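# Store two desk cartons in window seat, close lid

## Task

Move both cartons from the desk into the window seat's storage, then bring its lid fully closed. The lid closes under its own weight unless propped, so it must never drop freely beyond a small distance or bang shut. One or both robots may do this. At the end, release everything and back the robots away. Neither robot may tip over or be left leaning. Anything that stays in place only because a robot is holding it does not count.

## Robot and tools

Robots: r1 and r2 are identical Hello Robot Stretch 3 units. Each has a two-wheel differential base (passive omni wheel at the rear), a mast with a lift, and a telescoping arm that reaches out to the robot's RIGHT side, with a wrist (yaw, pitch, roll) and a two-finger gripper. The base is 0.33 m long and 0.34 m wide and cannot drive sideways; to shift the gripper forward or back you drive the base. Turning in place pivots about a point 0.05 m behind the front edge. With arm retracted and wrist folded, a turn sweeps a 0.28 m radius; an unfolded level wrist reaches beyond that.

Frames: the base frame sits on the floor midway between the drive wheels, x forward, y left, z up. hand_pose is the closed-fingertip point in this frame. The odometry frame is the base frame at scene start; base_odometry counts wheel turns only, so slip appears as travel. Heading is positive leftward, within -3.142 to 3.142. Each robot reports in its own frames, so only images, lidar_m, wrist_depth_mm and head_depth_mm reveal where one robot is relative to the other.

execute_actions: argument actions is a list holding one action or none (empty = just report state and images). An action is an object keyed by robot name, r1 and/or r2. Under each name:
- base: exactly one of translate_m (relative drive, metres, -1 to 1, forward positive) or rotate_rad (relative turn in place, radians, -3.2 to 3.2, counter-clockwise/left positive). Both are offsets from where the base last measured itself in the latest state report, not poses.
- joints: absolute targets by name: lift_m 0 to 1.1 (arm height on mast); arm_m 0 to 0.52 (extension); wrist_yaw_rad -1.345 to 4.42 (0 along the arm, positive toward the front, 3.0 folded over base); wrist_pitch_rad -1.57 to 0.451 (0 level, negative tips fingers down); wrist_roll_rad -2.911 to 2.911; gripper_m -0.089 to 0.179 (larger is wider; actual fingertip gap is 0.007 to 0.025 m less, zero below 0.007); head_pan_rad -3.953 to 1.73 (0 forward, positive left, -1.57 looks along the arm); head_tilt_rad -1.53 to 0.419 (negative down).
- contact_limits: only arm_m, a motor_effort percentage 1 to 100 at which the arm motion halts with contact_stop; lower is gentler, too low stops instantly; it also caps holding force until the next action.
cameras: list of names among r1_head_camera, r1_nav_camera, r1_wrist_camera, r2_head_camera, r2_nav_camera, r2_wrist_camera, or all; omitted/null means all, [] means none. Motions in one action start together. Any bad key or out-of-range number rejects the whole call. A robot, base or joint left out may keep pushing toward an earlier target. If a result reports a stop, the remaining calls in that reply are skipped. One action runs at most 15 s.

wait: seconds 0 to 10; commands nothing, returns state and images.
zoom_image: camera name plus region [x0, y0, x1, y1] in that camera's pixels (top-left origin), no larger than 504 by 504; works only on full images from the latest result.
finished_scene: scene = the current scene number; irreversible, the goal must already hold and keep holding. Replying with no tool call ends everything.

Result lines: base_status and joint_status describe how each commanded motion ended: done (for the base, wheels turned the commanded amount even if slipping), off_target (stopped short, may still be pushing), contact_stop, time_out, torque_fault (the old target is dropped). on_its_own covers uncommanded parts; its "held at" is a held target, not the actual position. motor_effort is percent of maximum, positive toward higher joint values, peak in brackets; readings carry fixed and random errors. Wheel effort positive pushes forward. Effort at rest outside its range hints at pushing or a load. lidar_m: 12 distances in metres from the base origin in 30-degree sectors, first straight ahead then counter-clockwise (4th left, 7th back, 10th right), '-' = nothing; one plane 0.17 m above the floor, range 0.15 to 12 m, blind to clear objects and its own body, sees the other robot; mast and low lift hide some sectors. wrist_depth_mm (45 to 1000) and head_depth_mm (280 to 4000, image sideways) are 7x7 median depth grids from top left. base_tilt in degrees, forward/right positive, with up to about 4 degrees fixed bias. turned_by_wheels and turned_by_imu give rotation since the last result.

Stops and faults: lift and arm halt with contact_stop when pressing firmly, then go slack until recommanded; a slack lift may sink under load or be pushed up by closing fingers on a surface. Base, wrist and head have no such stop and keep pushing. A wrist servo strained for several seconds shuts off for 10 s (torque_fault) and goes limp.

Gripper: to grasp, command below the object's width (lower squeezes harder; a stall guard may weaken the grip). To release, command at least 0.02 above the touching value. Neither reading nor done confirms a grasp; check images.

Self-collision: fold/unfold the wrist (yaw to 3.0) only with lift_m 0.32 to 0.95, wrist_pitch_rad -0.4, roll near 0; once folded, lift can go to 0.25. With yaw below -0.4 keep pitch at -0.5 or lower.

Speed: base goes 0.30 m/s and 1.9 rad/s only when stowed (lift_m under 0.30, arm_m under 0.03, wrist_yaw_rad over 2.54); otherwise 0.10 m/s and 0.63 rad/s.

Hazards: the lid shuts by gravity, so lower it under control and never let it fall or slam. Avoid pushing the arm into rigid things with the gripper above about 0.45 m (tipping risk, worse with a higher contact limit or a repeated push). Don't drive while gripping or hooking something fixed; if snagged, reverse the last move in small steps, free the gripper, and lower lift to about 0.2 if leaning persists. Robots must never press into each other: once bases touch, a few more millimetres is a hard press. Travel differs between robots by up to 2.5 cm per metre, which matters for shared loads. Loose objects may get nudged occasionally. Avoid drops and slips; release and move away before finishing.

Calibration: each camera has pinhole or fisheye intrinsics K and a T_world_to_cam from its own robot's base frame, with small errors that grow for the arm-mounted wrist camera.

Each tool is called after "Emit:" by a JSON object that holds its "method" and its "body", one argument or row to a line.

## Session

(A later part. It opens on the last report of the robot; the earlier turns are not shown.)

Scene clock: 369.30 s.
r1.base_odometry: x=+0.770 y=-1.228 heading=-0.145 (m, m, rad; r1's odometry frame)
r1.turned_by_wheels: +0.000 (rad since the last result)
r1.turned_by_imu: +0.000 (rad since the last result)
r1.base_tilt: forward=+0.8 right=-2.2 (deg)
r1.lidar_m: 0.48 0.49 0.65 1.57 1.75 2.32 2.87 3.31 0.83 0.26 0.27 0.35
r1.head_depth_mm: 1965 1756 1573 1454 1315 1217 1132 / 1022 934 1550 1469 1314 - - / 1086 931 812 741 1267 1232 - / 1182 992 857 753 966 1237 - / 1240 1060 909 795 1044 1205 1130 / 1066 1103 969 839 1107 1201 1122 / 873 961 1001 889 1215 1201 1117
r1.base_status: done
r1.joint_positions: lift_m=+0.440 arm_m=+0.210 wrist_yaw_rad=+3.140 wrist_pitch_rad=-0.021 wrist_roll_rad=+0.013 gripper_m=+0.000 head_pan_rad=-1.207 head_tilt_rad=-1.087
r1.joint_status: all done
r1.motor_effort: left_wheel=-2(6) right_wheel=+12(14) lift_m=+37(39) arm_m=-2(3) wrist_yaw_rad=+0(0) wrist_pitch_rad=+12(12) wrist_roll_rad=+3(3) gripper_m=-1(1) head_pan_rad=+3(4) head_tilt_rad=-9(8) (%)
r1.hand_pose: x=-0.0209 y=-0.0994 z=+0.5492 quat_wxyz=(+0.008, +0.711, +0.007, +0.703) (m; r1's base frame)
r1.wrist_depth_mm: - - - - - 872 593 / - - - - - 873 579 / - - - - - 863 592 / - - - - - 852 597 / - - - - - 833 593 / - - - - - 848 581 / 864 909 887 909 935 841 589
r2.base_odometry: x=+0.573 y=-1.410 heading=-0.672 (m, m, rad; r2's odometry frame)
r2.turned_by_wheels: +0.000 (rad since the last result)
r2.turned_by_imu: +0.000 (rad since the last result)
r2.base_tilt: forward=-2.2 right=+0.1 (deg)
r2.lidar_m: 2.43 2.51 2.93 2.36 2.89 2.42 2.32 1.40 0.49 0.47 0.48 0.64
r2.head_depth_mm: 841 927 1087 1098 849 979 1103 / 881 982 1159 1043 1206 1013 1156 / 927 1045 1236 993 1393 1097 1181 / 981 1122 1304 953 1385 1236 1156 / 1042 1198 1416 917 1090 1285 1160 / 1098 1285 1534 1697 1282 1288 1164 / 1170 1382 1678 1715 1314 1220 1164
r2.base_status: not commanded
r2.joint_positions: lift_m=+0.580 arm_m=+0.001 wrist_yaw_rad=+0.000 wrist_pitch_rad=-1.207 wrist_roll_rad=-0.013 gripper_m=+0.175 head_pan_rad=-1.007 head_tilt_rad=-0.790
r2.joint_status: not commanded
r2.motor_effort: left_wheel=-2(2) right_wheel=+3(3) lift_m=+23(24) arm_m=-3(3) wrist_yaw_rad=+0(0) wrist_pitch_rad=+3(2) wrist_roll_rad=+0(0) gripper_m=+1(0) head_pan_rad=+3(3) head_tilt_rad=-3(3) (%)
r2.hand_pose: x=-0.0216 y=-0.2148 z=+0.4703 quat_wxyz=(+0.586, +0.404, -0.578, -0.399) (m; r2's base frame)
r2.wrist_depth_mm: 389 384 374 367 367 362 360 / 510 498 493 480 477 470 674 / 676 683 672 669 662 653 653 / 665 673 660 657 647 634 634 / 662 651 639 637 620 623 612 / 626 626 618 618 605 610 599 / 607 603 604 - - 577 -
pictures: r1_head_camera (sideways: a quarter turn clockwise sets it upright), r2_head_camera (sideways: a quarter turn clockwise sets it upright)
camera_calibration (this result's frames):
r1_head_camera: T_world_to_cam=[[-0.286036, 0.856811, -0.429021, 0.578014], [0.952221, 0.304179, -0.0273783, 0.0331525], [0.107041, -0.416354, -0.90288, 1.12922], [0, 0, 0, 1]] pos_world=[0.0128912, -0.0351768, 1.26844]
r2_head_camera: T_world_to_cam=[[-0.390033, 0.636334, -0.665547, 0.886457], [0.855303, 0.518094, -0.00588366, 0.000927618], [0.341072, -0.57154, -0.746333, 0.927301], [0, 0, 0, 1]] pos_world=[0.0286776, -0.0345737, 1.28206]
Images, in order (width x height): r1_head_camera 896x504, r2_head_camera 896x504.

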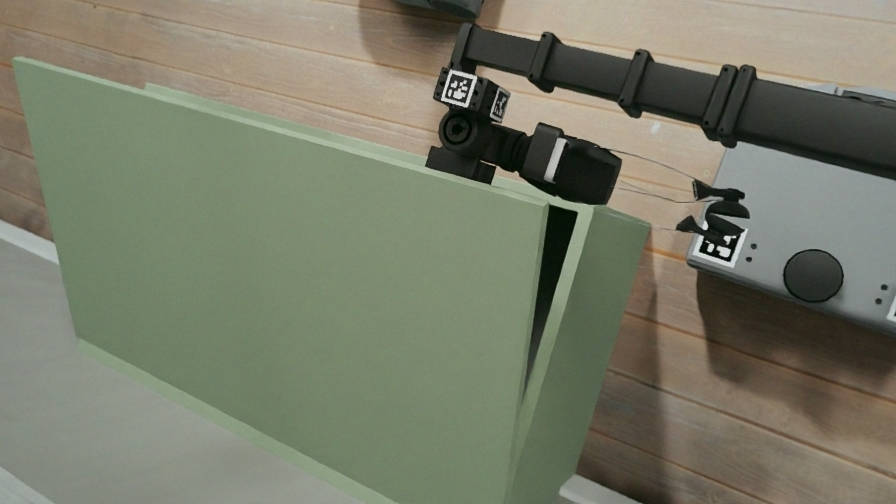

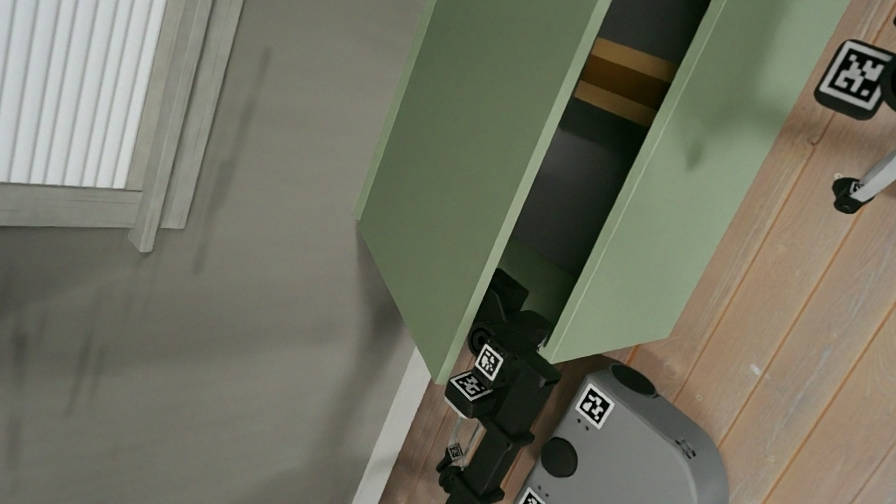

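Emit:
{"method": "execute_actions", "body": {
  "actions": [
    {"r1":{"base":{"translate_m":-0.018},"joints":{"lift_m":0.39}}}
  ],
  "cameras": []
}}

Emit:
{"method": "execute_actions", "body": {
  "actions": [
    {"r1":{"base":{"translate_m":-0.016},"joints":{"lift_m":0.345}}}
  ],
  "cameras": ["r1_head_camera","r2_head_camera"]
}}

Emit:
{"method": "zoom_image", "body": {
  "camera": "r1_head_camera",
  "region": [400,70,700,270]
}}

Scene clock: 377.00 s.
r1.base_odometry: x=+0.753 y=-1.226 heading=-0.145 (m, m, rad; r1's odometry frame)
r1.turned_by_wheels: -0.001 (rad since the last result)
r1.turned_by_imu: +0.000 (rad since the last result)
r1.base_tilt: forward=+0.8 right=-2.2 (deg)
r1.lidar_m: 0.50 0.51 0.67 1.63 1.75 2.31 2.86 3.30 0.82 0.26 0.27 0.35
r1.head_depth_mm: 1974 1738 1586 1429 1308 1220 1133 / 1088 1010 1554 1451 1316 1218 - / 1136 987 870 798 1264 1229 - / 1201 1032 902 804 904 1236 - / 1262 1078 939 832 997 1202 1127 / 1114 1116 981 865 1108 1205 1116 / 910 1000 1010 899 1250 1196 1114
r1.base_status: done
r1.joint_positions: lift_m=+0.390 arm_m=+0.210 wrist_yaw_rad=+3.139 wrist_pitch_rad=-0.021 wrist_roll_rad=+0.013 gripper_m=+0.000 head_pan_rad=-1.207 head_tilt_rad=-1.087
r1.joint_status: all done
r1.on_its_own: right_wheel is at rest, and its effort (+20) is outside its rest range (-18 to +18)
r1.motor_effort: left_wheel=-4(6) right_wheel=+20(20) lift_m=+36(41) arm_m=-3(3) wrist_yaw_rad=+1(1) wrist_pitch_rad=+12(12) wrist_roll_rad=+3(3) gripper_m=-2(3) head_pan_rad=+4(4) head_tilt_rad=-7(7) (%)
r1.hand_pose: x=-0.0207 y=-0.0994 z=+0.4992 quat_wxyz=(+0.009, +0.711, +0.007, +0.703) (m; r1's base frame)
r1.wrist_depth_mm: - - - - - 895 625 / - - - - - 893 613 / - - - - - 892 619 / - - - - - 889 604 / - - - - - 905 607 / - - - - - 844 604 / 816 789 819 834 851 792 602
r2.base_odometry: x=+0.573 y=-1.410 heading=-0.672 (m, m, rad; r2's odometry frame)
r2.turned_by_wheels: +0.000 (rad since the last result)
r2.turned_by_imu: +0.000 (rad since the last result)
r2.base_tilt: forward=-2.1 right=+0.1 (deg)
r2.lidar_m: 2.43 2.51 2.93 2.36 2.88 2.43 2.32 1.40 0.49 0.47 0.48 0.64
r2.head_depth_mm: 841 926 1085 1123 852 979 1103 / 883 986 1158 1092 886 1010 1161 / 925 1049 1236 1060 958 1098 1177 / 975 1128 1313 1029 1028 1234 1160 / 1039 1204 1420 1009 1020 1283 1159 / 1102 1283 1536 1697 888 1287 1161 / 1169 1368 1668 1748 1256 1210 1161
r2.base_status: not commanded
r2.joint_positions: lift_m=+0.580 arm_m=+0.001 wrist_yaw_rad=+0.000 wrist_pitch_rad=-1.207 wrist_roll_rad=-0.013 gripper_m=+0.175 head_pan_rad=-1.007 head_tilt_rad=-0.790
r2.joint_status: not commanded
r2.motor_effort: left_wheel=-1(2) right_wheel=+3(3) lift_m=+23(23) arm_m=-3(3) wrist_yaw_rad=-1(0) wrist_pitch_rad=+3(2) wrist_roll_rad=+0(0) gripper_m=-1(1) head_pan_rad=+3(3) head_tilt_rad=-3(3) (%)
r2.hand_pose: x=-0.0216 y=-0.2148 z=+0.4703 quat_wxyz=(+0.586, +0.404, -0.578, -0.399) (m; r2's base frame)
r2.wrist_depth_mm: 388 382 374 372 365 365 358 / 506 503 499 480 479 468 679 / 667 687 678 667 663 653 655 / 674 672 655 652 642 635 637 / 652 652 639 631 632 621 616 / 633 622 618 619 603 608 590 / 603 611 596 - - 586 -
pictures: none
No camera images: the call's "cameras" was empty. Leave "cameras" out to get every camera's image.

Scene clock: 378.30 s.
r1.base_odometry: x=+0.737 y=-1.224 heading=-0.146 (m, m, rad; r1's odometry frame)
r1.turned_by_wheels: -0.001 (rad since the last result)
r1.turned_by_imu: +0.000 (rad since the last result)
r1.base_tilt: forward=+0.9 right=-2.1 (deg)
r1.lidar_m: 0.51 0.53 0.69 1.68 1.75 2.31 2.85 3.28 0.82 0.26 0.27 0.36
r1.head_depth_mm: 1964 1749 1578 1402 1313 1216 1138 / 1950 1075 1574 1451 1318 1218 - / 1949 1033 926 856 1270 1241 - / 1759 1069 945 847 888 1237 - / 1309 1097 969 867 976 1204 1132 / 1153 1124 994 888 1115 1195 1120 / 944 1031 1013 906 1248 1197 1117
r1.base_status: done
r1.joint_positions: lift_m=+0.345 arm_m=+0.210 wrist_yaw_rad=+3.139 wrist_pitch_rad=-0.021 wrist_roll_rad=+0.013 gripper_m=+0.000 head_pan_rad=-1.207 head_tilt_rad=-1.087
r1.joint_status: all done
r1.motor_effort: left_wheel=-3(4) right_wheel=+16(17) lift_m=+36(38) arm_m=-3(3) wrist_yaw_rad=+1(1) wrist_pitch_rad=+12(11) wrist_roll_rad=+3(3) gripper_m=-2(1) head_pan_rad=+3(3) head_tilt_rad=-6(8) (%)
r1.hand_pose: x=-0.0207 y=-0.0994 z=+0.4542 quat_wxyz=(+0.009, +0.711, +0.007, +0.703) (m; r1's base frame)
r1.wrist_depth_mm: - - - - - 916 627 / - - - - - 912 624 / - - - - - 907 627 / - - - - - 916 649 / - - - - - 925 645 / 933 928 938 939 988 885 615 / 737 762 803 812 767 767 631
r2.base_odometry: x=+0.573 y=-1.410 heading=-0.672 (m, m, rad; r2's odometry frame)
r2.turned_by_wheels: +0.000 (rad since the last result)
r2.turned_by_imu: +0.000 (rad since the last result)
r2.base_tilt: forward=-2.1 right=+0.1 (deg)
r2.lidar_m: 2.43 2.50 2.94 2.37 2.88 2.43 2.33 1.40 0.49 0.47 0.48 0.64
r2.head_depth_mm: 842 924 1086 1138 906 912 1105 / 885 982 1158 1123 895 1002 1157 / 925 1046 1233 1098 933 1096 1179 / 979 1126 1302 1081 976 1245 1158 / 1036 1199 1414 1107 932 1288 1163 / 1099 1281 1544 1701 915 1286 1161 / 1168 1377 1678 1746 1235 1209 1161
r2.base_status: not commanded
r2.joint_positions: lift_m=+0.580 arm_m=+0.001 wrist_yaw_rad=+0.000 wrist_pitch_rad=-1.207 wrist_roll_rad=-0.013 gripper_m=+0.175 head_pan_rad=-1.007 head_tilt_rad=-0.790
r2.joint_status: not commanded
r2.motor_effort: left_wheel=-2(2) right_wheel=+4(2) lift_m=+24(23) arm_m=-3(3) wrist_yaw_rad=-2(0) wrist_pitch_rad=+2(2) wrist_roll_rad=+0(0) gripper_m=+0(0) head_pan_rad=+3(3) head_tilt_rad=-3(3) (%)
r2.hand_pose: x=-0.0216 y=-0.2148 z=+0.4703 quat_wxyz=(+0.586, +0.404, -0.578, -0.399) (m; r2's base frame)
r2.wrist_depth_mm: 388 383 374 369 366 364 360 / 511 499 493 482 472 467 687 / 658 683 683 661 649 671 654 / 673 671 664 652 647 643 625 / 651 650 642 632 620 620 616 / 632 613 622 618 603 600 600 / 604 601 599 - - 589 -
pictures: r1_head_camera (sideways: a quarter turn clockwise sets it upright), r2_head_camera (sideways: a quarter turn clockwise sets it upright)
camera_calibration (this result's frames):
r1_head_camera: T_world_to_cam=[[-0.286106, 0.856794, -0.429008, 0.577998], [0.952197, 0.304255, -0.0273791, 0.0331537], [0.107069, -0.416333, -0.902886, 1.12923], [0, 0, 0, 1]] pos_world=[0.0128938, -0.0351759, 1.26844]
r2_head_camera: T_world_to_cam=[[-0.390033, 0.636334, -0.665547, 0.886457], [0.855303, 0.518094, -0.00588366, 0.000927617], [0.341072, -0.57154, -0.746333, 0.927301], [0, 0, 0, 1]] pos_world=[0.0286776, -0.0345737, 1.28206]
Images, in order (width x height): r1_head_camera 896x504, r2_head_camera 896x504.

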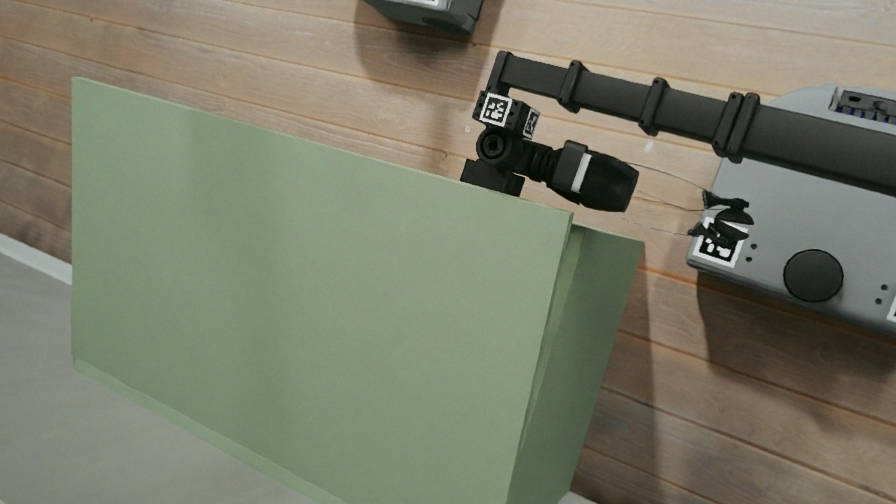

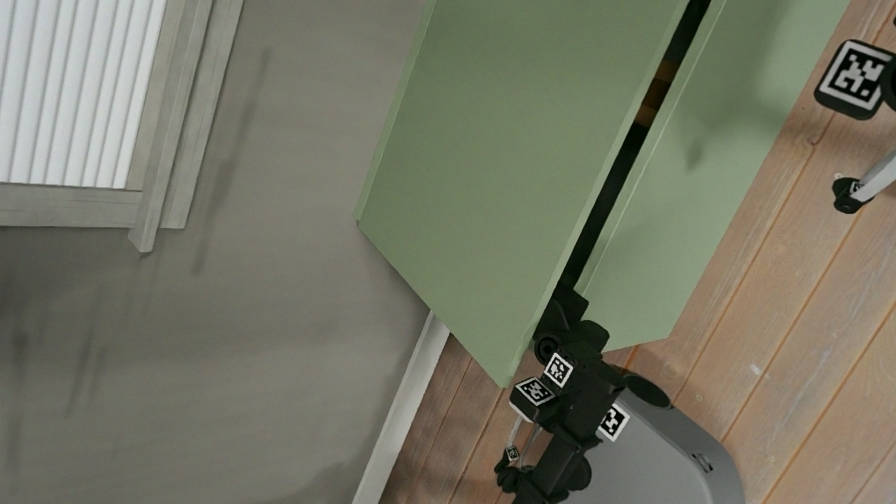

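Region (400, 70, 700, 270) of r1_head_camera's 896x504 image, scaled by 1.680, with more detail than that image has.

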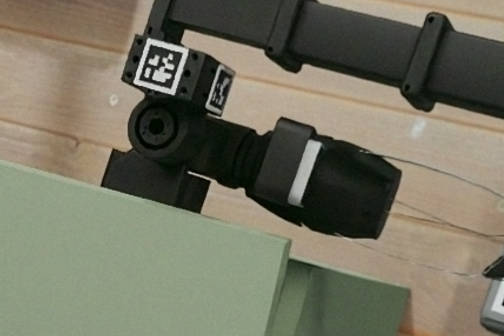

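Emit:
{"method": "execute_actions", "body": {
  "actions": [
    {"r1":{"base":{"translate_m":-0.006},"joints":{"lift_m":0.29}}}
  ],
  "cameras": []
}}

Emit:
{"method": "execute_actions", "body": {
  "actions": [
    {"r1":{"joints":{"lift_m":0.25}}}
  ],
  "cameras": []
}}

Emit:
{"method": "execute_actions", "body": {
  "actions": [
    {"r1":{"joints":{"lift_m":0.21}}}
  ],
  "cameras": ["r1_head_camera","r2_head_camera"]
}}

Scene clock: 384.03 s.
r1.base_odometry: x=+0.731 y=-1.223 heading=-0.146 (m, m, rad; r1's odometry frame)
r1.turned_by_wheels: +0.000 (rad since the last result)
r1.turned_by_imu: +0.000 (rad since the last result)
r1.base_tilt: forward=+1.0 right=-2.2 (deg)
r1.lidar_m: 0.52 0.53 0.70 1.70 1.74 2.30 2.83 3.27 0.81 0.26 0.27 0.35
r1.head_depth_mm: 1956 1748 1578 1402 1320 1223 1135 / 1937 1142 1564 1431 1314 1211 - / 1945 1097 985 921 1289 1238 - / 1858 1107 991 898 855 1240 - / 1322 1126 1002 904 974 1207 1133 / 1164 1136 1012 915 1114 1199 1116 / 952 1045 1024 925 1253 1198 1120
r1.base_status: done
r1.joint_positions: lift_m=+0.290 arm_m=+0.210 wrist_yaw_rad=+3.139 wrist_pitch_rad=-0.021 wrist_roll_rad=+0.013 gripper_m=+0.000 head_pan_rad=-1.206 head_tilt_rad=-1.087
r1.joint_status: all done
r1.motor_effort: left_wheel=-2(5) right_wheel=+13(13) lift_m=+38(38) arm_m=-2(3) wrist_yaw_rad=+1(2) wrist_pitch_rad=+12(12) wrist_roll_rad=+3(3) gripper_m=-2(2) head_pan_rad=+3(2) head_tilt_rad=-7(7) (%)
r1.hand_pose: x=-0.0206 y=-0.0994 z=+0.3991 quat_wxyz=(+0.009, +0.711, +0.007, +0.703) (m; r1's base frame)
r1.wrist_depth_mm: - - - - - 936 623 / - - - - - 941 653 / - - - - - 913 636 / - - - - - 965 644 / - - - - - 932 644 / 807 827 865 824 879 829 641 / 660 707 - - 696 709 624
r2.base_odometry: x=+0.573 y=-1.410 heading=-0.672 (m, m, rad; r2's odometry frame)
r2.turned_by_wheels: +0.000 (rad since the last result)
r2.turned_by_imu: +0.000 (rad since the last result)
r2.base_tilt: forward=-2.1 right=+0.1 (deg)
r2.lidar_m: 2.43 2.51 2.93 2.37 2.89 2.43 2.33 1.40 0.49 0.47 0.48 0.64
r2.head_depth_mm: 842 928 1090 1154 957 872 1106 / 884 981 1155 1149 950 971 1160 / 926 1043 1235 1138 950 1092 1179 / 981 1126 1303 1130 986 1240 1157 / 1038 1204 1416 1585 981 1285 1160 / 1095 1287 1534 1704 954 1288 1162 / 1165 1382 1678 1745 1230 1212 1161
r2.base_status: not commanded
r2.joint_positions: lift_m=+0.580 arm_m=+0.001 wrist_yaw_rad=+0.000 wrist_pitch_rad=-1.207 wrist_roll_rad=-0.013 gripper_m=+0.175 head_pan_rad=-1.007 head_tilt_rad=-0.790
r2.joint_status: not commanded
r2.motor_effort: left_wheel=-2(2) right_wheel=+3(3) lift_m=+24(23) arm_m=-3(3) wrist_yaw_rad=-1(0) wrist_pitch_rad=+2(2) wrist_roll_rad=+0(0) gripper_m=+0(0) head_pan_rad=+4(4) head_tilt_rad=-3(3) (%)
r2.hand_pose: x=-0.0216 y=-0.2148 z=+0.4703 quat_wxyz=(+0.586, +0.404, -0.578, -0.399) (m; r2's base frame)
r2.wrist_depth_mm: 388 379 375 374 367 362 358 / 507 502 494 484 472 470 664 / 661 676 680 671 664 655 640 / 672 671 651 657 658 642 635 / 654 651 629 633 621 622 608 / 635 619 617 611 613 605 592 / 599 614 588 - - 583 -
pictures: none
No camera images: the call's "cameras" was empty. Leave "cameras" out to get every camera's image.

Scene clock: 385.13 s.
r1.base_odometry: x=+0.731 y=-1.223 heading=-0.146 (m, m, rad; r1's odometry frame)
r1.turned_by_wheels: +0.000 (rad since the last result)
r1.turned_by_imu: -0.001 (rad since the last result)
r1.base_tilt: forward=+0.7 right=-2.0 (deg)
r1.lidar_m: 0.52 0.53 0.70 1.69 1.74 2.30 2.83 3.26 0.81 0.26 0.27 0.35
r1.head_depth_mm: 1962 1746 1578 1406 1326 1219 1135 / 1958 1153 1564 1430 1305 1211 - / 1959 1102 992 930 1291 1236 - / 1862 1113 996 903 857 1230 - / 1335 1124 1005 910 982 1199 1135 / 1170 1134 1016 920 1119 1197 1119 / 958 1045 1025 923 1255 1202 1117
r1.base_status: not commanded
r1.joint_positions: lift_m=+0.282 arm_m=+0.210 wrist_yaw_rad=+3.138 wrist_pitch_rad=-0.022 wrist_roll_rad=+0.013 gripper_m=+0.000 head_pan_rad=-1.206 head_tilt_rad=-1.087
r1.joint_status: lift_m contact_stop (moved -0.008 of -0.040)
r1.on_its_own: lift_m is slack since a contact_stop, until your next command for it (your +0.250 is given up)
r1.motor_effort: left_wheel=+2(2) right_wheel=-2(13) lift_m=+36(38) arm_m=-2(3) wrist_yaw_rad=+2(9) wrist_pitch_rad=+12(13) wrist_roll_rad=+3(3) gripper_m=-1(2) head_pan_rad=+3(3) head_tilt_rad=-7(7) (%)
r1.hand_pose: x=-0.0204 y=-0.0994 z=+0.3915 quat_wxyz=(+0.009, +0.711, +0.007, +0.703) (m; r1's base frame)
r1.wrist_depth_mm: - - - - - 929 640 / - - - - - 918 639 / - - - - - 929 634 / - - - - - 936 635 / - - - - - 926 630 / 803 815 878 826 837 836 617 / 633 684 - - 676 684 604
r2.base_odometry: x=+0.573 y=-1.410 heading=-0.672 (m, m, rad; r2's odometry frame)
r2.turned_by_wheels: +0.000 (rad since the last result)
r2.turned_by_imu: +0.000 (rad since the last result)
r2.base_tilt: forward=-2.2 right=+0.1 (deg)
r2.lidar_m: 2.43 2.50 2.93 2.37 2.88 2.43 2.33 1.40 0.49 0.47 0.48 0.65
r2.head_depth_mm: 841 925 1090 1151 959 877 1102 / 884 982 1155 1149 956 976 1159 / 924 1043 1231 1140 951 1094 1174 / 979 1129 1308 1130 991 1240 1155 / 1037 1202 1414 1605 979 1284 1163 / 1097 1284 1531 1708 954 1283 1165 / 1170 1378 1679 1739 1235 1212 1163
r2.base_status: not commanded
r2.joint_positions: lift_m=+0.580 arm_m=+0.001 wrist_yaw_rad=+0.000 wrist_pitch_rad=-1.207 wrist_roll_rad=-0.013 gripper_m=+0.175 head_pan_rad=-1.007 head_tilt_rad=-0.790
r2.joint_status: not commanded
r2.motor_effort: left_wheel=-2(2) right_wheel=+3(2) lift_m=+23(24) arm_m=-3(3) wrist_yaw_rad=+0(0) wrist_pitch_rad=+3(3) wrist_roll_rad=+0(0) gripper_m=+0(1) head_pan_rad=+4(4) head_tilt_rad=-3(3) (%)
r2.hand_pose: x=-0.0216 y=-0.2148 z=+0.4703 quat_wxyz=(+0.586, +0.404, -0.578, -0.399) (m; r2's base frame)
r2.wrist_depth_mm: 389 384 375 375 367 362 358 / 513 499 490 484 472 469 674 / 661 683 682 674 665 665 652 / 665 674 654 654 645 642 639 / 640 654 637 633 633 616 612 / 629 618 613 620 604 605 590 / 599 605 608 - - 586 -
pictures: none
No camera images: the call's "cameras" was empty. Leave "cameras" out to get every camera's image.

not run: a stop came earlier in this reply.

Box is on the rim, so backing by about 1.5 cm is safe.

Emit:
{"method": "execute_actions", "body": {
  "actions": [
    {"r1":{"base":{"translate_m":-0.016},"joints":{"lift_m":0.29}}}
  ],
  "cameras": []
}}

Emit:
{"method": "execute_actions", "body": {
  "actions": [
    {"r1":{"joints":{"lift_m":0.25}}}
  ],
  "cameras": []
}}

Emit:
{"method": "execute_actions", "body": {
  "actions": [
    {"r1":{"joints":{"lift_m":0.21}}}
  ],
  "cameras": []
}}

Emit:
{"method": "execute_actions", "body": {
  "actions": [
    {"r1":{"base":{"translate_m":-0.1},"joints":{"arm_m":0.1}}}
  ],
  "cameras": ["r1_head_camera","r2_head_camera"]
}}

Scene clock: 393.37 s.
r1.base_odometry: x=+0.715 y=-1.220 heading=-0.146 (m, m, rad; r1's odometry frame)
r1.turned_by_wheels: +0.000 (rad since the last result)
r1.turned_by_imu: +0.000 (rad since the last result)
r1.base_tilt: forward=+0.9 right=-2.1 (deg)
r1.lidar_m: 0.53 0.55 0.72 1.70 1.74 2.30 2.82 3.25 0.81 0.27 0.27 0.36
r1.head_depth_mm: 1960 1745 1575 1391 1318 1220 1134 / 1929 1682 1569 1433 1308 1213 - / 1934 1105 1011 1402 1316 1236 - / 1867 1116 1001 907 903 1236 - / 1370 1122 1006 909 997 1204 1133 / 1206 1130 1012 918 1139 1202 1118 / 989 1080 1020 924 1247 1195 1116
r1.base_status: done
r1.joint_positions: lift_m=+0.289 arm_m=+0.210 wrist_yaw_rad=+3.141 wrist_pitch_rad=-0.021 wrist_roll_rad=+0.014 gripper_m=+0.000 head_pan_rad=-1.205 head_tilt_rad=-1.090
r1.joint_status: all done
r1.motor_effort: left_wheel=+1(6) right_wheel=+2(17) lift_m=+66(79) arm_m=-1(2) wrist_yaw_rad=-1(4) wrist_pitch_rad=+12(16) wrist_roll_rad=+2(3) gripper_m=-2(3) head_pan_rad=+3(3) head_tilt_rad=-6(5) (%)
r1.hand_pose: x=-0.0212 y=-0.0993 z=+0.3982 quat_wxyz=(+0.008, +0.712, +0.007, +0.702) (m; r1's base frame)
r1.wrist_depth_mm: - - - - - 945 661 / - - - - - 970 655 / - - - - - 958 664 / - - - - - 951 671 / - - - - - 936 652 / 817 863 850 837 886 845 654 / 676 706 - - 698 683 644
r2.base_odometry: x=+0.573 y=-1.410 heading=-0.672 (m, m, rad; r2's odometry frame)
r2.turned_by_wheels: +0.000 (rad since the last result)
r2.turned_by_imu: +0.000 (rad since the last result)
r2.base_tilt: forward=-2.3 right=+0.1 (deg)
r2.lidar_m: 2.43 2.51 2.94 2.36 2.89 2.42 2.32 1.40 0.49 0.47 0.48 0.65
r2.head_depth_mm: 841 925 1085 1157 966 885 1101 / 885 986 1156 1150 960 976 1156 / 926 1047 1228 1143 959 1096 1177 / 980 1129 1303 1133 997 1241 1158 / 1040 1198 1413 1615 974 1283 1162 / 1099 1281 1531 1709 954 1282 1165 / 1169 1376 1677 1761 1062 1205 1159
r2.base_status: not commanded
r2.joint_positions: lift_m=+0.580 arm_m=+0.001 wrist_yaw_rad=+0.000 wrist_pitch_rad=-1.207 wrist_roll_rad=-0.013 gripper_m=+0.175 head_pan_rad=-1.007 head_tilt_rad=-0.790
r2.joint_status: not commanded
r2.motor_effort: left_wheel=-3(2) right_wheel=+3(2) lift_m=+23(24) arm_m=-3(3) wrist_yaw_rad=-1(1) wrist_pitch_rad=+2(2) wrist_roll_rad=+0(0) gripper_m=+0(0) head_pan_rad=+4(4) head_tilt_rad=-3(3) (%)
r2.hand_pose: x=-0.0216 y=-0.2148 z=+0.4703 quat_wxyz=(+0.586, +0.404, -0.578, -0.399) (m; r2's base frame)
r2.wrist_depth_mm: 385 380 376 369 366 362 356 / 509 500 493 481 476 471 672 / 686 686 670 676 661 646 652 / 667 664 659 655 641 638 638 / 653 640 633 623 629 624 606 / 623 621 621 609 618 600 591 / 605 615 600 - - 591 -
pictures: none
No camera images: the call's "cameras" was empty. Leave "cameras" out to get every camera's image.

Scene clock: 394.53 s.
r1.base_odometry: x=+0.715 y=-1.220 heading=-0.146 (m, m, rad; r1's odometry frame)
r1.turned_by_wheels: +0.000 (rad since the last result)
r1.turned_by_imu: +0.000 (rad since the last result)
r1.base_tilt: forward=+0.9 right=-2.0 (deg)
r1.lidar_m: 0.53 0.55 0.72 1.70 1.74 2.30 2.82 3.27 0.80 0.27 0.27 0.36
r1.head_depth_mm: 1955 1751 1573 1390 1316 1220 1136 / 1945 1686 1572 1426 1298 1215 - / 1929 1146 1055 1385 1311 1227 - / 1894 1145 1035 943 902 1237 - / 1377 1141 1033 944 995 1204 1132 / 1211 1139 1030 938 1139 1202 1120 / 985 1079 1028 937 1247 1196 1117
r1.base_status: not commanded
r1.joint_positions: lift_m=+0.250 arm_m=+0.210 wrist_yaw_rad=+3.141 wrist_pitch_rad=-0.021 wrist_roll_rad=+0.014 gripper_m=+0.000 head_pan_rad=-1.205 head_tilt_rad=-1.090
r1.joint_status: all done
r1.motor_effort: left_wheel=+0(1) right_wheel=+5(8) lift_m=+38(60) arm_m=-1(1) wrist_yaw_rad=-1(1) wrist_pitch_rad=+12(12) wrist_roll_rad=+2(2) gripper_m=-1(3) head_pan_rad=+3(2) head_tilt_rad=-6(6) (%)
r1.hand_pose: x=-0.0211 y=-0.0993 z=+0.3591 quat_wxyz=(+0.008, +0.712, +0.007, +0.702) (m; r1's base frame)
r1.wrist_depth_mm: - - - - - 934 659 / - - - - - 978 647 / - - - - - 963 656 / - - - - - 949 658 / - - - - - 926 673 / 760 793 831 - 828 796 661 / 605 - - - 638 627 612
r2.base_odometry: x=+0.573 y=-1.410 heading=-0.672 (m, m, rad; r2's odometry frame)
r2.turned_by_wheels: +0.000 (rad since the last result)
r2.turned_by_imu: +0.000 (rad since the last result)
r2.base_tilt: forward=-2.1 right=+0.1 (deg)
r2.lidar_m: 2.43 2.51 2.93 2.37 2.89 2.43 2.33 1.40 0.49 0.47 0.48 0.64
r2.head_depth_mm: 841 926 1089 1160 996 904 1104 / 883 982 1157 1162 997 975 1160 / 926 1043 1233 1164 998 1094 1179 / 981 1128 1306 1159 1016 1240 1156 / 1036 1206 1413 1629 1019 1282 1163 / 1100 1282 1544 1692 1041 1266 1157 / 1168 1374 1676 1744 1120 1200 1160
r2.base_status: not commanded
r2.joint_positions: lift_m=+0.580 arm_m=+0.001 wrist_yaw_rad=+0.000 wrist_pitch_rad=-1.207 wrist_roll_rad=-0.013 gripper_m=+0.175 head_pan_rad=-1.007 head_tilt_rad=-0.790
r2.joint_status: not commanded
r2.motor_effort: left_wheel=-3(2) right_wheel=+2(3) lift_m=+24(24) arm_m=-3(3) wrist_yaw_rad=-1(1) wrist_pitch_rad=+2(2) wrist_roll_rad=+0(0) gripper_m=+1(1) head_pan_rad=+4(4) head_tilt_rad=-3(3) (%)
r2.hand_pose: x=-0.0216 y=-0.2148 z=+0.4703 quat_wxyz=(+0.586, +0.404, -0.578, -0.399) (m; r2's base frame)
r2.wrist_depth_mm: 389 380 378 368 365 364 360 / 502 503 491 480 469 464 671 / 690 681 682 661 662 662 655 / 665 683 660 651 646 643 613 / 647 646 642 645 631 619 621 / 631 621 621 622 608 602 596 / 596 611 604 - - 584 -
pictures: none
No camera images: the call's "cameras" was empty. Leave "cameras" out to get every camera's image.

Scene clock: 395.70 s.
r1.base_odometry: x=+0.715 y=-1.220 heading=-0.146 (m, m, rad; r1's odometry frame)
r1.turned_by_wheels: +0.000 (rad since the last result)
r1.turned_by_imu: +0.000 (rad since the last result)
r1.base_tilt: forward=+0.9 right=-2.0 (deg)
r1.lidar_m: 0.53 0.55 0.72 1.70 1.74 2.30 2.82 3.26 0.80 0.27 0.27 0.36
r1.head_depth_mm: 1948 1750 1580 1389 1324 1218 1133 / 1937 1681 1580 1426 1315 1213 - / 1926 1153 1057 1391 1302 1234 - / 1897 1148 1040 947 899 1238 - / 1376 1145 1035 944 995 1202 1128 / 1210 1140 1030 941 1134 1199 1121 / 985 1081 1027 938 1250 1194 1120
r1.base_status: not commanded
r1.joint_positions: lift_m=+0.211 arm_m=+0.210 wrist_yaw_rad=+3.140 wrist_pitch_rad=-0.021 wrist_roll_rad=+0.014 gripper_m=+0.000 head_pan_rad=-1.205 head_tilt_rad=-1.090
r1.joint_status: all done
r1.motor_effort: left_wheel=+1(0) right_wheel=+1(5) lift_m=+16(35) arm_m=-1(2) wrist_yaw_rad=+0(1) wrist_pitch_rad=+12(12) wrist_roll_rad=+3(2) gripper_m=-2(3) head_pan_rad=+2(3) head_tilt_rad=-4(5) (%)
r1.hand_pose: x=-0.0210 y=-0.0993 z=+0.3199 quat_wxyz=(+0.008, +0.712, +0.007, +0.702) (m; r1's base frame)
r1.wrist_depth_mm: - - - - - 962 654 / - - - - - 963 670 / - - - - - 962 642 / - - - - - 947 656 / 914 986 991 - - 874 667 / 686 738 - - 729 757 622 / 537 - - - 563 573 584
r2.base_odometry: x=+0.573 y=-1.410 heading=-0.672 (m, m, rad; r2's odometry frame)
r2.turned_by_wheels: +0.000 (rad since the last result)
r2.turned_by_imu: +0.000 (rad since the last result)
r2.base_tilt: forward=-2.2 right=+0.1 (deg)
r2.lidar_m: 2.43 2.51 2.94 2.37 2.88 2.44 2.32 1.40 0.49 0.47 0.48 0.64
r2.head_depth_mm: 843 926 1086 1158 999 906 1100 / 885 982 1155 1158 1000 977 1156 / 926 1045 1232 1165 1004 1100 1178 / 981 1129 1310 1170 1018 1241 1160 / 1036 1201 1420 1632 1025 1281 1160 / 1103 1282 1539 1701 1455 1263 1161 / 1165 1373 1670 1749 1282 1201 1160
r2.base_status: not commanded
r2.joint_positions: lift_m=+0.580 arm_m=+0.001 wrist_yaw_rad=+0.000 wrist_pitch_rad=-1.207 wrist_roll_rad=-0.013 gripper_m=+0.175 head_pan_rad=-1.007 head_tilt_rad=-0.790
r2.joint_status: not commanded
r2.motor_effort: left_wheel=-1(2) right_wheel=+3(3) lift_m=+24(24) arm_m=-3(3) wrist_yaw_rad=+0(1) wrist_pitch_rad=+3(3) wrist_roll_rad=+0(0) gripper_m=+0(0) head_pan_rad=+3(3) head_tilt_rad=-2(3) (%)
r2.hand_pose: x=-0.0216 y=-0.2148 z=+0.4703 quat_wxyz=(+0.586, +0.404, -0.578, -0.399) (m; r2's base frame)
r2.wrist_depth_mm: 390 381 380 369 365 362 362 / 509 502 487 480 473 469 674 / 681 692 683 675 656 660 656 / 660 660 662 654 647 635 634 / 649 655 648 632 624 622 607 / 636 624 627 621 621 598 605 / 605 607 595 - - 582 -
pictures: none
No camera images: the call's "cameras" was empty. Leave "cameras" out to get every camera's image.

Scene clock: 397.90 s.
r1.base_odometry: x=+0.616 y=-1.206 heading=-0.146 (m, m, rad; r1's odometry frame)
r1.turned_by_wheels: +0.000 (rad since the last result)
r1.turned_by_imu: +0.000 (rad since the last result)
r1.base_tilt: forward=+0.9 right=-2.0 (deg)
r1.lidar_m: 0.63 0.65 0.85 1.70 1.74 2.29 2.72 3.17 0.77 0.70 0.31 0.36
r1.head_depth_mm: 1941 1715 1377 1310 1319 1217 1134 / 1946 1728 1575 1414 1314 1216 - / 1932 1437 1556 1425 1329 1235 - / 1916 1149 1052 1373 1309 1235 - / 1636 1147 1035 942 1105 1209 1131 / 1268 1143 1029 941 1163 1201 1119 / 1176 1136 1029 937 1250 1197 1115
r1.base_status: done
r1.joint_positions: lift_m=+0.211 arm_m=+0.100 wrist_yaw_rad=+3.140 wrist_pitch_rad=-0.021 wrist_roll_rad=+0.014 gripper_m=+0.000 head_pan_rad=-1.205 head_tilt_rad=-1.090
r1.joint_status: all done
r1.motor_effort: left_wheel=+1(2) right_wheel=+1(4) lift_m=+16(16) arm_m=-4(4) wrist_yaw_rad=+0(0) wrist_pitch_rad=+12(12) wrist_roll_rad=+2(2) gripper_m=-3(3) head_pan_rad=+3(5) head_tilt_rad=-5(6) (%)
r1.hand_pose: x=-0.0210 y=+0.0105 z=+0.3199 quat_wxyz=(+0.008, +0.712, +0.007, +0.702) (m; r1's base frame)
r1.wrist_depth_mm: - - - - - - 770 / - - - - - - 757 / - - - - - - 764 / - - - - - - 754 / 912 965 952 - - 956 780 / 695 688 751 686 726 757 705 / 549 - - - 561 573 589
r2.base_odometry: x=+0.573 y=-1.410 heading=-0.672 (m, m, rad; r2's odometry frame)
r2.turned_by_wheels: +0.000 (rad since the last result)
r2.turned_by_imu: +0.000 (rad since the last result)
r2.base_tilt: forward=-2.2 right=+0.1 (deg)
r2.lidar_m: 0.89 2.51 2.93 2.36 2.88 2.44 2.32 1.40 0.49 0.47 0.48 0.64
r2.head_depth_mm: 843 929 1088 1165 995 905 1103 / 883 983 1154 1163 1002 976 1163 / 924 1050 1228 1163 1000 1095 1176 / 980 1126 1304 1167 1022 1239 1154 / 1038 1198 1418 1627 1069 1286 1160 / 1100 1280 1539 1706 1489 1284 1164 / 1167 1377 1669 1755 1486 1154 1168
r2.base_status: not commanded
r2.joint_positions: lift_m=+0.580 arm_m=+0.001 wrist_yaw_rad=+0.000 wrist_pitch_rad=-1.207 wrist_roll_rad=-0.013 gripper_m=+0.175 head_pan_rad=-1.007 head_tilt_rad=-0.790
r2.joint_status: not commanded
r2.motor_effort: left_wheel=-2(2) right_wheel=+3(3) lift_m=+24(24) arm_m=-3(3) wrist_yaw_rad=-1(1) wrist_pitch_rad=+2(2) wrist_roll_rad=+0(1) gripper_m=+0(0) head_pan_rad=+3(5) head_tilt_rad=-3(4) (%)
r2.hand_pose: x=-0.0216 y=-0.2148 z=+0.4703 quat_wxyz=(+0.586, +0.404, -0.578, -0.399) (m; r2's base frame)
r2.wrist_depth_mm: 390 382 380 368 368 362 357 / 510 499 493 486 478 468 674 / 702 678 674 670 660 659 651 / 683 675 662 653 653 633 628 / 646 646 642 620 622 624 606 / 630 622 612 617 614 601 601 / 606 602 604 - - 583 -
pictures: r1_head_camera (sideways: a quarter turn clockwise sets it upright), r2_head_camera (sideways: a quarter turn clockwise sets it upright)
camera_calibration (this result's frames):
r1_head_camera: T_world_to_cam=[[-0.28761, 0.858011, -0.425556, 0.573511], [0.951832, 0.305376, -0.0275889, 0.0334289], [0.106283, -0.412993, -0.904512, 1.13135], [0, 0, 0, 1]] pos_world=[0.0128859, -0.0350489, 1.2683]
r2_head_camera: T_world_to_cam=[[-0.390033, 0.636334, -0.665547, 0.886457], [0.855303, 0.518094, -0.00588366, 0.00092762], [0.341072, -0.57154, -0.746333, 0.927301], [0, 0, 0, 1]] pos_world=[0.0286776, -0.0345737, 1.28206]
Images, in order (width x height): r1_head_camera 896x504, r2_head_camera 896x504.

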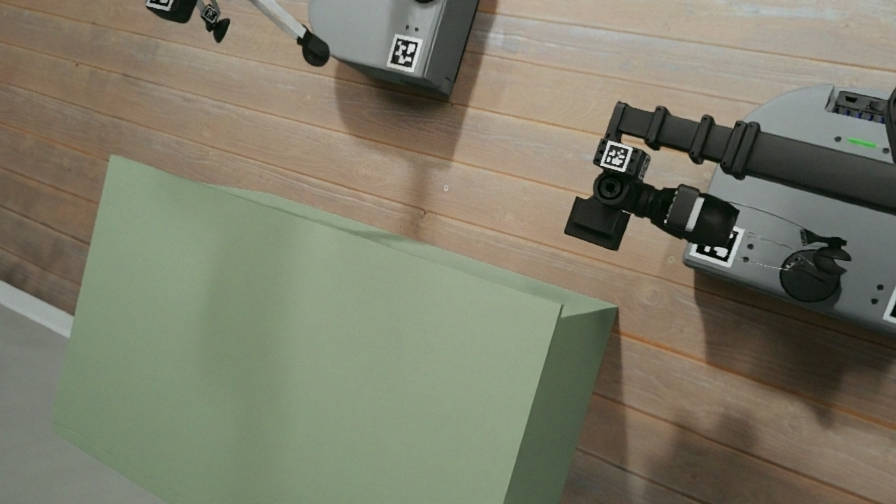

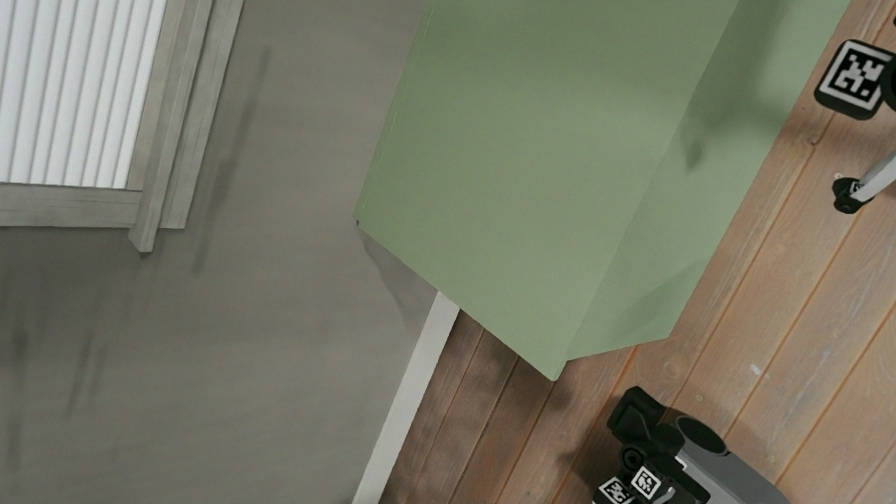

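Emit:
{"method": "finished_scene", "body": {
  "scene": 1
}}

The scene is finished: the task was done.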